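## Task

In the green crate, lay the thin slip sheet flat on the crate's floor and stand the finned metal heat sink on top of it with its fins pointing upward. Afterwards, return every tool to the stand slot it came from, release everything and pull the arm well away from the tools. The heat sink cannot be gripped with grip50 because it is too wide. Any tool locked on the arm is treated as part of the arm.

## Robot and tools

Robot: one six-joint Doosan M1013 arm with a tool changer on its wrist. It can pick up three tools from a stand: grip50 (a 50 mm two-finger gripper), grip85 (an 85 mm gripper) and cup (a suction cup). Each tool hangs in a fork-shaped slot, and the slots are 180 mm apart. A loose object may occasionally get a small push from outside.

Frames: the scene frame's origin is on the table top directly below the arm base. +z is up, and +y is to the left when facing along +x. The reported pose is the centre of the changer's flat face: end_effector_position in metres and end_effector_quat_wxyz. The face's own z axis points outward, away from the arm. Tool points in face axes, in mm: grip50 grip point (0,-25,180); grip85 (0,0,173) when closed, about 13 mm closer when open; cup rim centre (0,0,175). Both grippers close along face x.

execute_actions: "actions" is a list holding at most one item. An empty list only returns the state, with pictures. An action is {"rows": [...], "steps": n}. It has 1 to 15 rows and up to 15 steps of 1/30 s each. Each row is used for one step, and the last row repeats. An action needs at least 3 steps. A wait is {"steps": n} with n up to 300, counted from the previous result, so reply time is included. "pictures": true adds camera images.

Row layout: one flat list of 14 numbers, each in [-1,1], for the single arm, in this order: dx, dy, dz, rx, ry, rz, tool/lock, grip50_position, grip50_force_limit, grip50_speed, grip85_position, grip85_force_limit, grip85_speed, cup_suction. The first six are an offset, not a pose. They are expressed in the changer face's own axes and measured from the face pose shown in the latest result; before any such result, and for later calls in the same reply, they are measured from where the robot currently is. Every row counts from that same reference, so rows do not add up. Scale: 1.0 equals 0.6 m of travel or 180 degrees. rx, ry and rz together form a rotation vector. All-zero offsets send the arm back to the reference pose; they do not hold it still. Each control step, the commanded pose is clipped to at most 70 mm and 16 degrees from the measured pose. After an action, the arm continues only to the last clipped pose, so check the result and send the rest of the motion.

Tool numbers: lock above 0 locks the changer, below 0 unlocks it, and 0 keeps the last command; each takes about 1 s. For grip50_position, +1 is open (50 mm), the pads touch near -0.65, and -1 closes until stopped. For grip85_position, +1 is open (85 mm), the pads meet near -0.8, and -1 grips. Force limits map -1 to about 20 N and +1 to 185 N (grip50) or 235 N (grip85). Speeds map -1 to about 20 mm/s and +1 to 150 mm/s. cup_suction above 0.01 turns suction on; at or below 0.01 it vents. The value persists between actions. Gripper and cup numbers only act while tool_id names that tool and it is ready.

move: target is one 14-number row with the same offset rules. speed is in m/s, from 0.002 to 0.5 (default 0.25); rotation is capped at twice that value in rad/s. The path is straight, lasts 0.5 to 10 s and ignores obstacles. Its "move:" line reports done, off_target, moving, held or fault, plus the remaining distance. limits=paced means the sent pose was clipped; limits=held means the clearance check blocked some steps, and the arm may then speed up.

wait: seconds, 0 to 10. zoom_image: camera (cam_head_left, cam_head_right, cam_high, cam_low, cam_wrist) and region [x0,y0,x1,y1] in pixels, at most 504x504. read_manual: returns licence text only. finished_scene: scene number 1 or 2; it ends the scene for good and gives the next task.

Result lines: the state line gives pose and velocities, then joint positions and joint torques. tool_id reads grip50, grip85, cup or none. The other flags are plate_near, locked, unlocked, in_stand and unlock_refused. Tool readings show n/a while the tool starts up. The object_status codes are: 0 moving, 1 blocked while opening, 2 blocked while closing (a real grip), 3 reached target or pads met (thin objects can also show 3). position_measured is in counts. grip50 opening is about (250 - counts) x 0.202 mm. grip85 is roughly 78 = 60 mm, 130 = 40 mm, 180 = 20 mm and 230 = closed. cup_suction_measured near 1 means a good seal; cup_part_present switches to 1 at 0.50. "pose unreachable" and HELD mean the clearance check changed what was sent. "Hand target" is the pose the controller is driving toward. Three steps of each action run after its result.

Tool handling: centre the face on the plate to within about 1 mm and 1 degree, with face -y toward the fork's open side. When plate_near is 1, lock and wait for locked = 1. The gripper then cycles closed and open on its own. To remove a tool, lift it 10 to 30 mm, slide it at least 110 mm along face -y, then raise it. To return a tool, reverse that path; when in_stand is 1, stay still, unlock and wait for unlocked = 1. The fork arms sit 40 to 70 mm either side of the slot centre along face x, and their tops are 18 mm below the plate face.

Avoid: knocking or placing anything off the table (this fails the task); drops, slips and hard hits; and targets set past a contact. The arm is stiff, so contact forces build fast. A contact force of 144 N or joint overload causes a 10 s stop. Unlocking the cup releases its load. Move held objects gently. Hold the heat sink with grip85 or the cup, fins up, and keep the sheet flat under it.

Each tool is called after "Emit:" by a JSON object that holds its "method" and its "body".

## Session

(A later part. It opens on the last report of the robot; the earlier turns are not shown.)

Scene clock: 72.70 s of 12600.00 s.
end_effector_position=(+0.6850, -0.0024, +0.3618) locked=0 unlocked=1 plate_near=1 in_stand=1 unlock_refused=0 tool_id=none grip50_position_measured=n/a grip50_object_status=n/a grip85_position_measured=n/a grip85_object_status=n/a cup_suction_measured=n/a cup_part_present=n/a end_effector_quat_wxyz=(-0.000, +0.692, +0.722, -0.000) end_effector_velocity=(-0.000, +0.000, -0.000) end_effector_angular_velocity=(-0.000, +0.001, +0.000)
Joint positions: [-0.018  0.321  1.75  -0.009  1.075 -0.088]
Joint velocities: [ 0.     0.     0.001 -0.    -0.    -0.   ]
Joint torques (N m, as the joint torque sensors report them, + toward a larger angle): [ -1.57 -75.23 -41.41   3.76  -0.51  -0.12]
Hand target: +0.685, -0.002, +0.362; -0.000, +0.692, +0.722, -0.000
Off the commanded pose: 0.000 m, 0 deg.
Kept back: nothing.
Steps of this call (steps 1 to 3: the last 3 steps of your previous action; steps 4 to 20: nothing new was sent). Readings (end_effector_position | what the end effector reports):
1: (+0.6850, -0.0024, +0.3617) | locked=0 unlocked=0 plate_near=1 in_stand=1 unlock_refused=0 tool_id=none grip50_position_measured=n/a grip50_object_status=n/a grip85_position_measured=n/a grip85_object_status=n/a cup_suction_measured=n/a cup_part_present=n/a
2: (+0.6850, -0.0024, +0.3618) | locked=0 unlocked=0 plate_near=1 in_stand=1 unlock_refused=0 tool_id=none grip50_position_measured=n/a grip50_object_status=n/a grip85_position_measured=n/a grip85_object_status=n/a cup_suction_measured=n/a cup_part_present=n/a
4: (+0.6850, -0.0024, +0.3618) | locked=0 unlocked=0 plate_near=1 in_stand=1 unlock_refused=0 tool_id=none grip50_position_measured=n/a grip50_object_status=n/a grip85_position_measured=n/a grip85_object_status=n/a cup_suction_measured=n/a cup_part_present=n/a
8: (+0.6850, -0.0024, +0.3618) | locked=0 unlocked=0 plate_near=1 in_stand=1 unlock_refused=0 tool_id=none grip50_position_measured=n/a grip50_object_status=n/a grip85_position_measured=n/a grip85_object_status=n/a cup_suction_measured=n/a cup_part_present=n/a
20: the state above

Emit:
{"method": "move", "body": {"target": [0,0,-0.05,0,0,0,0,1,0,0,1,-0.4,0.5,0], "speed": 0.1}}

Emit:
{"method": "move", "body": {"target": [0.25,-0.35,-0.3,0,0,0,0,1,0,0,1,-0.4,0.5,0], "speed": 0.35}}

Scene clock: 73.67 s of 12600.00 s.
end_effector_position=(+0.6851, -0.0024, +0.3918) locked=0 unlocked=1 plate_near=0 in_stand=0 unlock_refused=0 tool_id=none grip50_position_measured=n/a grip50_object_status=n/a grip85_position_measured=n/a grip85_object_status=n/a cup_suction_measured=n/a cup_part_present=n/a end_effector_quat_wxyz=(-0.000, +0.692, +0.722, -0.000) end_effector_velocity=(+0.001, -0.000, +0.001) end_effector_angular_velocity=(-0.001, -0.002, +0.000)
Joint positions: [-0.018  0.299  1.72  -0.008  1.127 -0.088]
Joint velocities: [-0.    -0.    -0.002 -0.001  0.001 -0.   ]
Joint torques (N m, as the joint torque sensors report them, + toward a larger angle): [ -0.29 -73.82 -43.82   3.68  -0.36  -0.52]
Hand target: +0.685, -0.002, +0.392; -0.000, +0.692, +0.722, -0.000
Off the commanded pose: 0.000 m, 0 deg.
Kept back: nothing.
move: done
camera_calibration (this result's frames):
cam_wrist: T_world_to_cam=[[0.0025369, 0.999356, 0.035799, -0.00993884], [0.951018, -0.0134776, 0.308842, -0.713624], [0.309126, 0.033262, -0.950439, 0.213572], [0, 0, 0, 1]] pos_world=[0.612674, -0.00678928, 0.42374]

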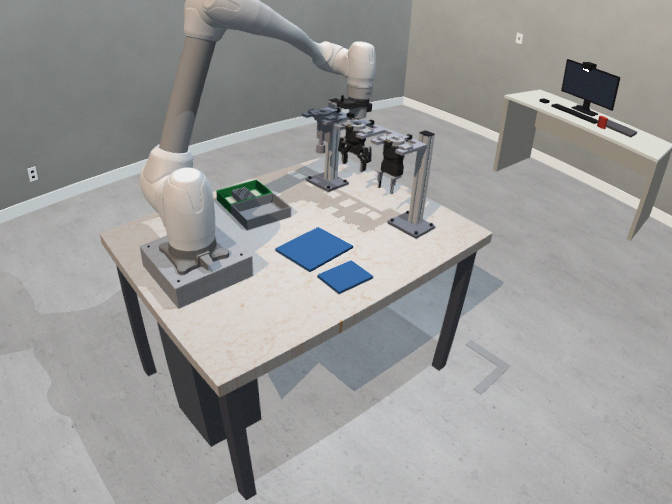

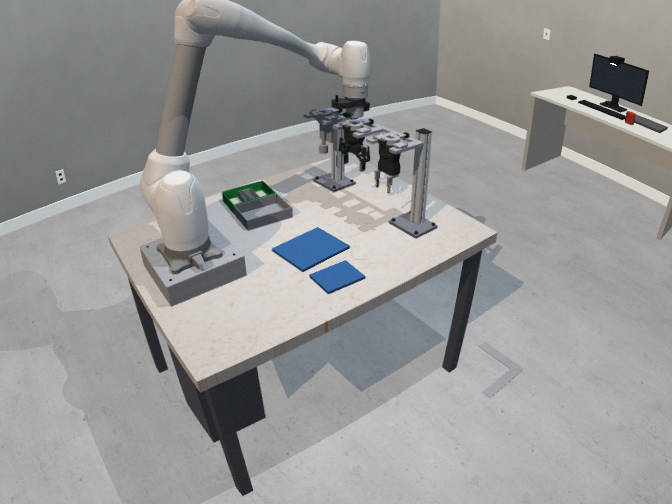

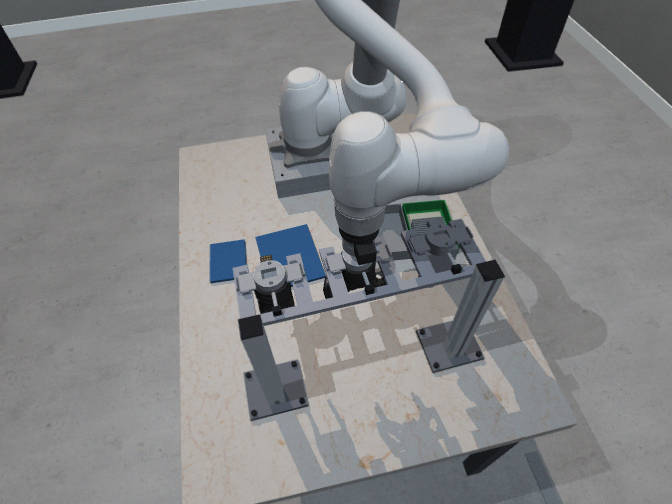

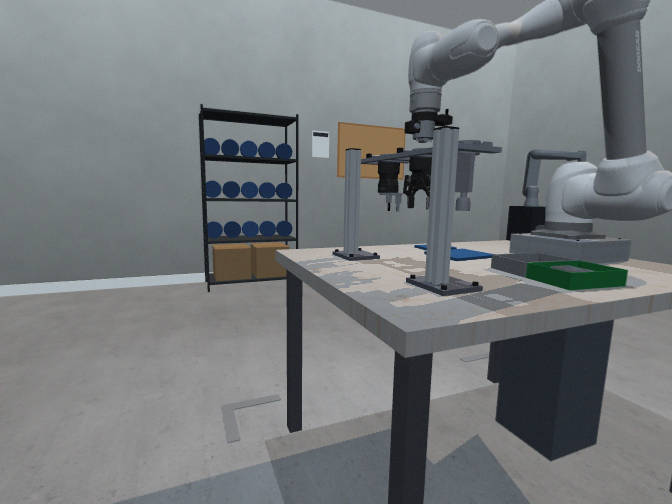

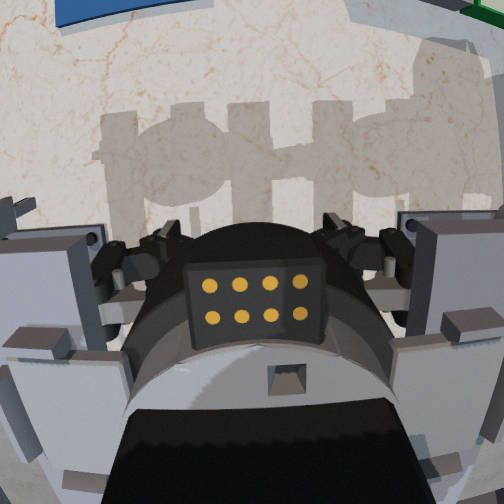

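Scene clock: 75.00 s of 12600.00 s.
end_effector_position=(+0.4693, +0.1386, +0.5725) locked=0 unlocked=1 plate_near=0 in_stand=0 unlock_refused=0 tool_id=none grip50_position_measured=n/a grip50_object_status=n/a grip85_position_measured=n/a grip85_object_status=n/a cup_suction_measured=n/a cup_part_present=n/a end_effector_quat_wxyz=(-0.001, +0.692, +0.722, -0.000) end_effector_velocity=(-0.000, +0.000, +0.001) end_effector_angular_velocity=(-0.000, -0.002, +0.000)
Joint positions: [ 0.255 -0.097  1.822 -0.006  1.422  0.183]
Joint velocities: [ 0.    -0.001 -0.001 -0.001 -0.     0.   ]
Joint torques (N m, as the joint torque sensors report them, + toward a larger angle): [ -2.03 -35.01 -47.25   3.9   -0.59  -0.19]
Hand target: +0.469, +0.139, +0.573; -0.000, +0.692, +0.722, +0.000
Off the commanded pose: 0.001 m, 0 deg.
Kept back: nothing.
move: done
camera_calibration (this result's frames):
cam_wrist: T_world_to_cam=[[0.00268426, 0.999334, 0.0363883, -0.157191], [0.951045, -0.0137967, 0.308745, -0.562232], [0.309042, 0.0337781, -0.950448, 0.447368], [0, 0, 0, 1]] pos_world=[0.396874, 0.134218, 0.604507]

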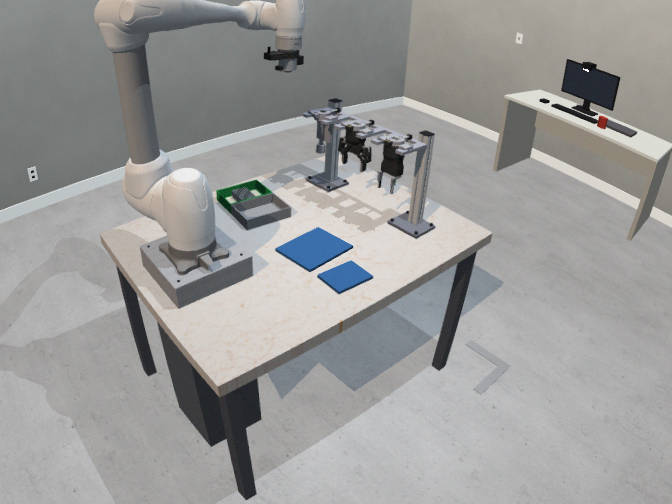

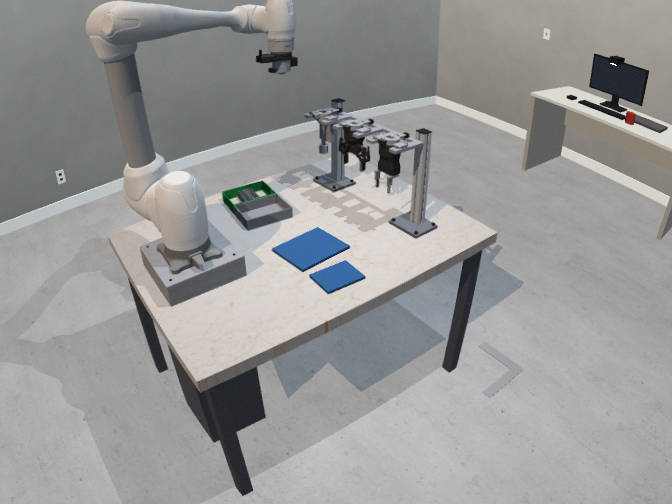

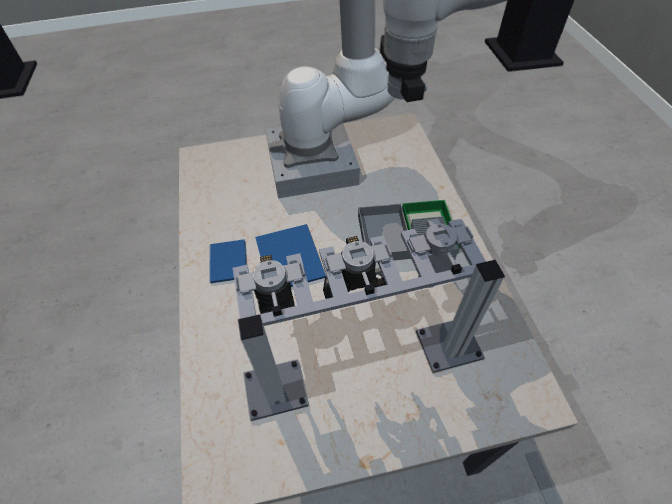

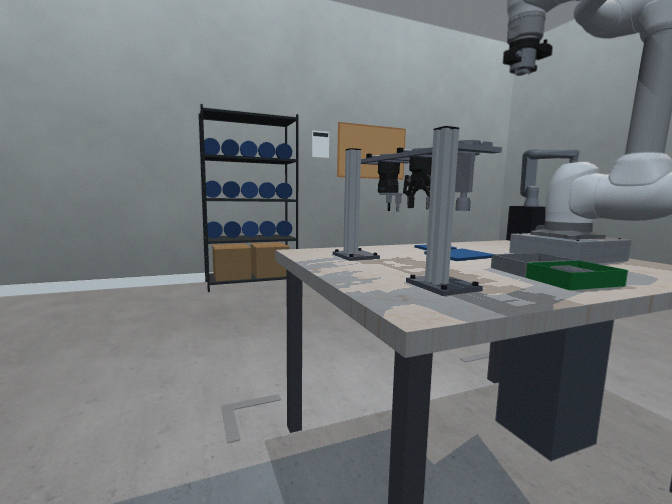

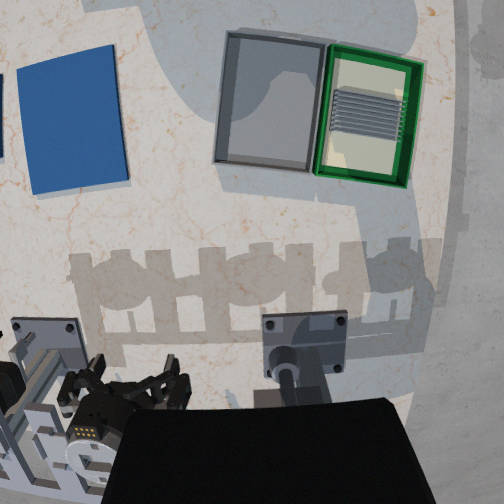

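Emit:
{"method": "finished_scene", "body": {"scene": 1}}

The scene is finished: the task was done.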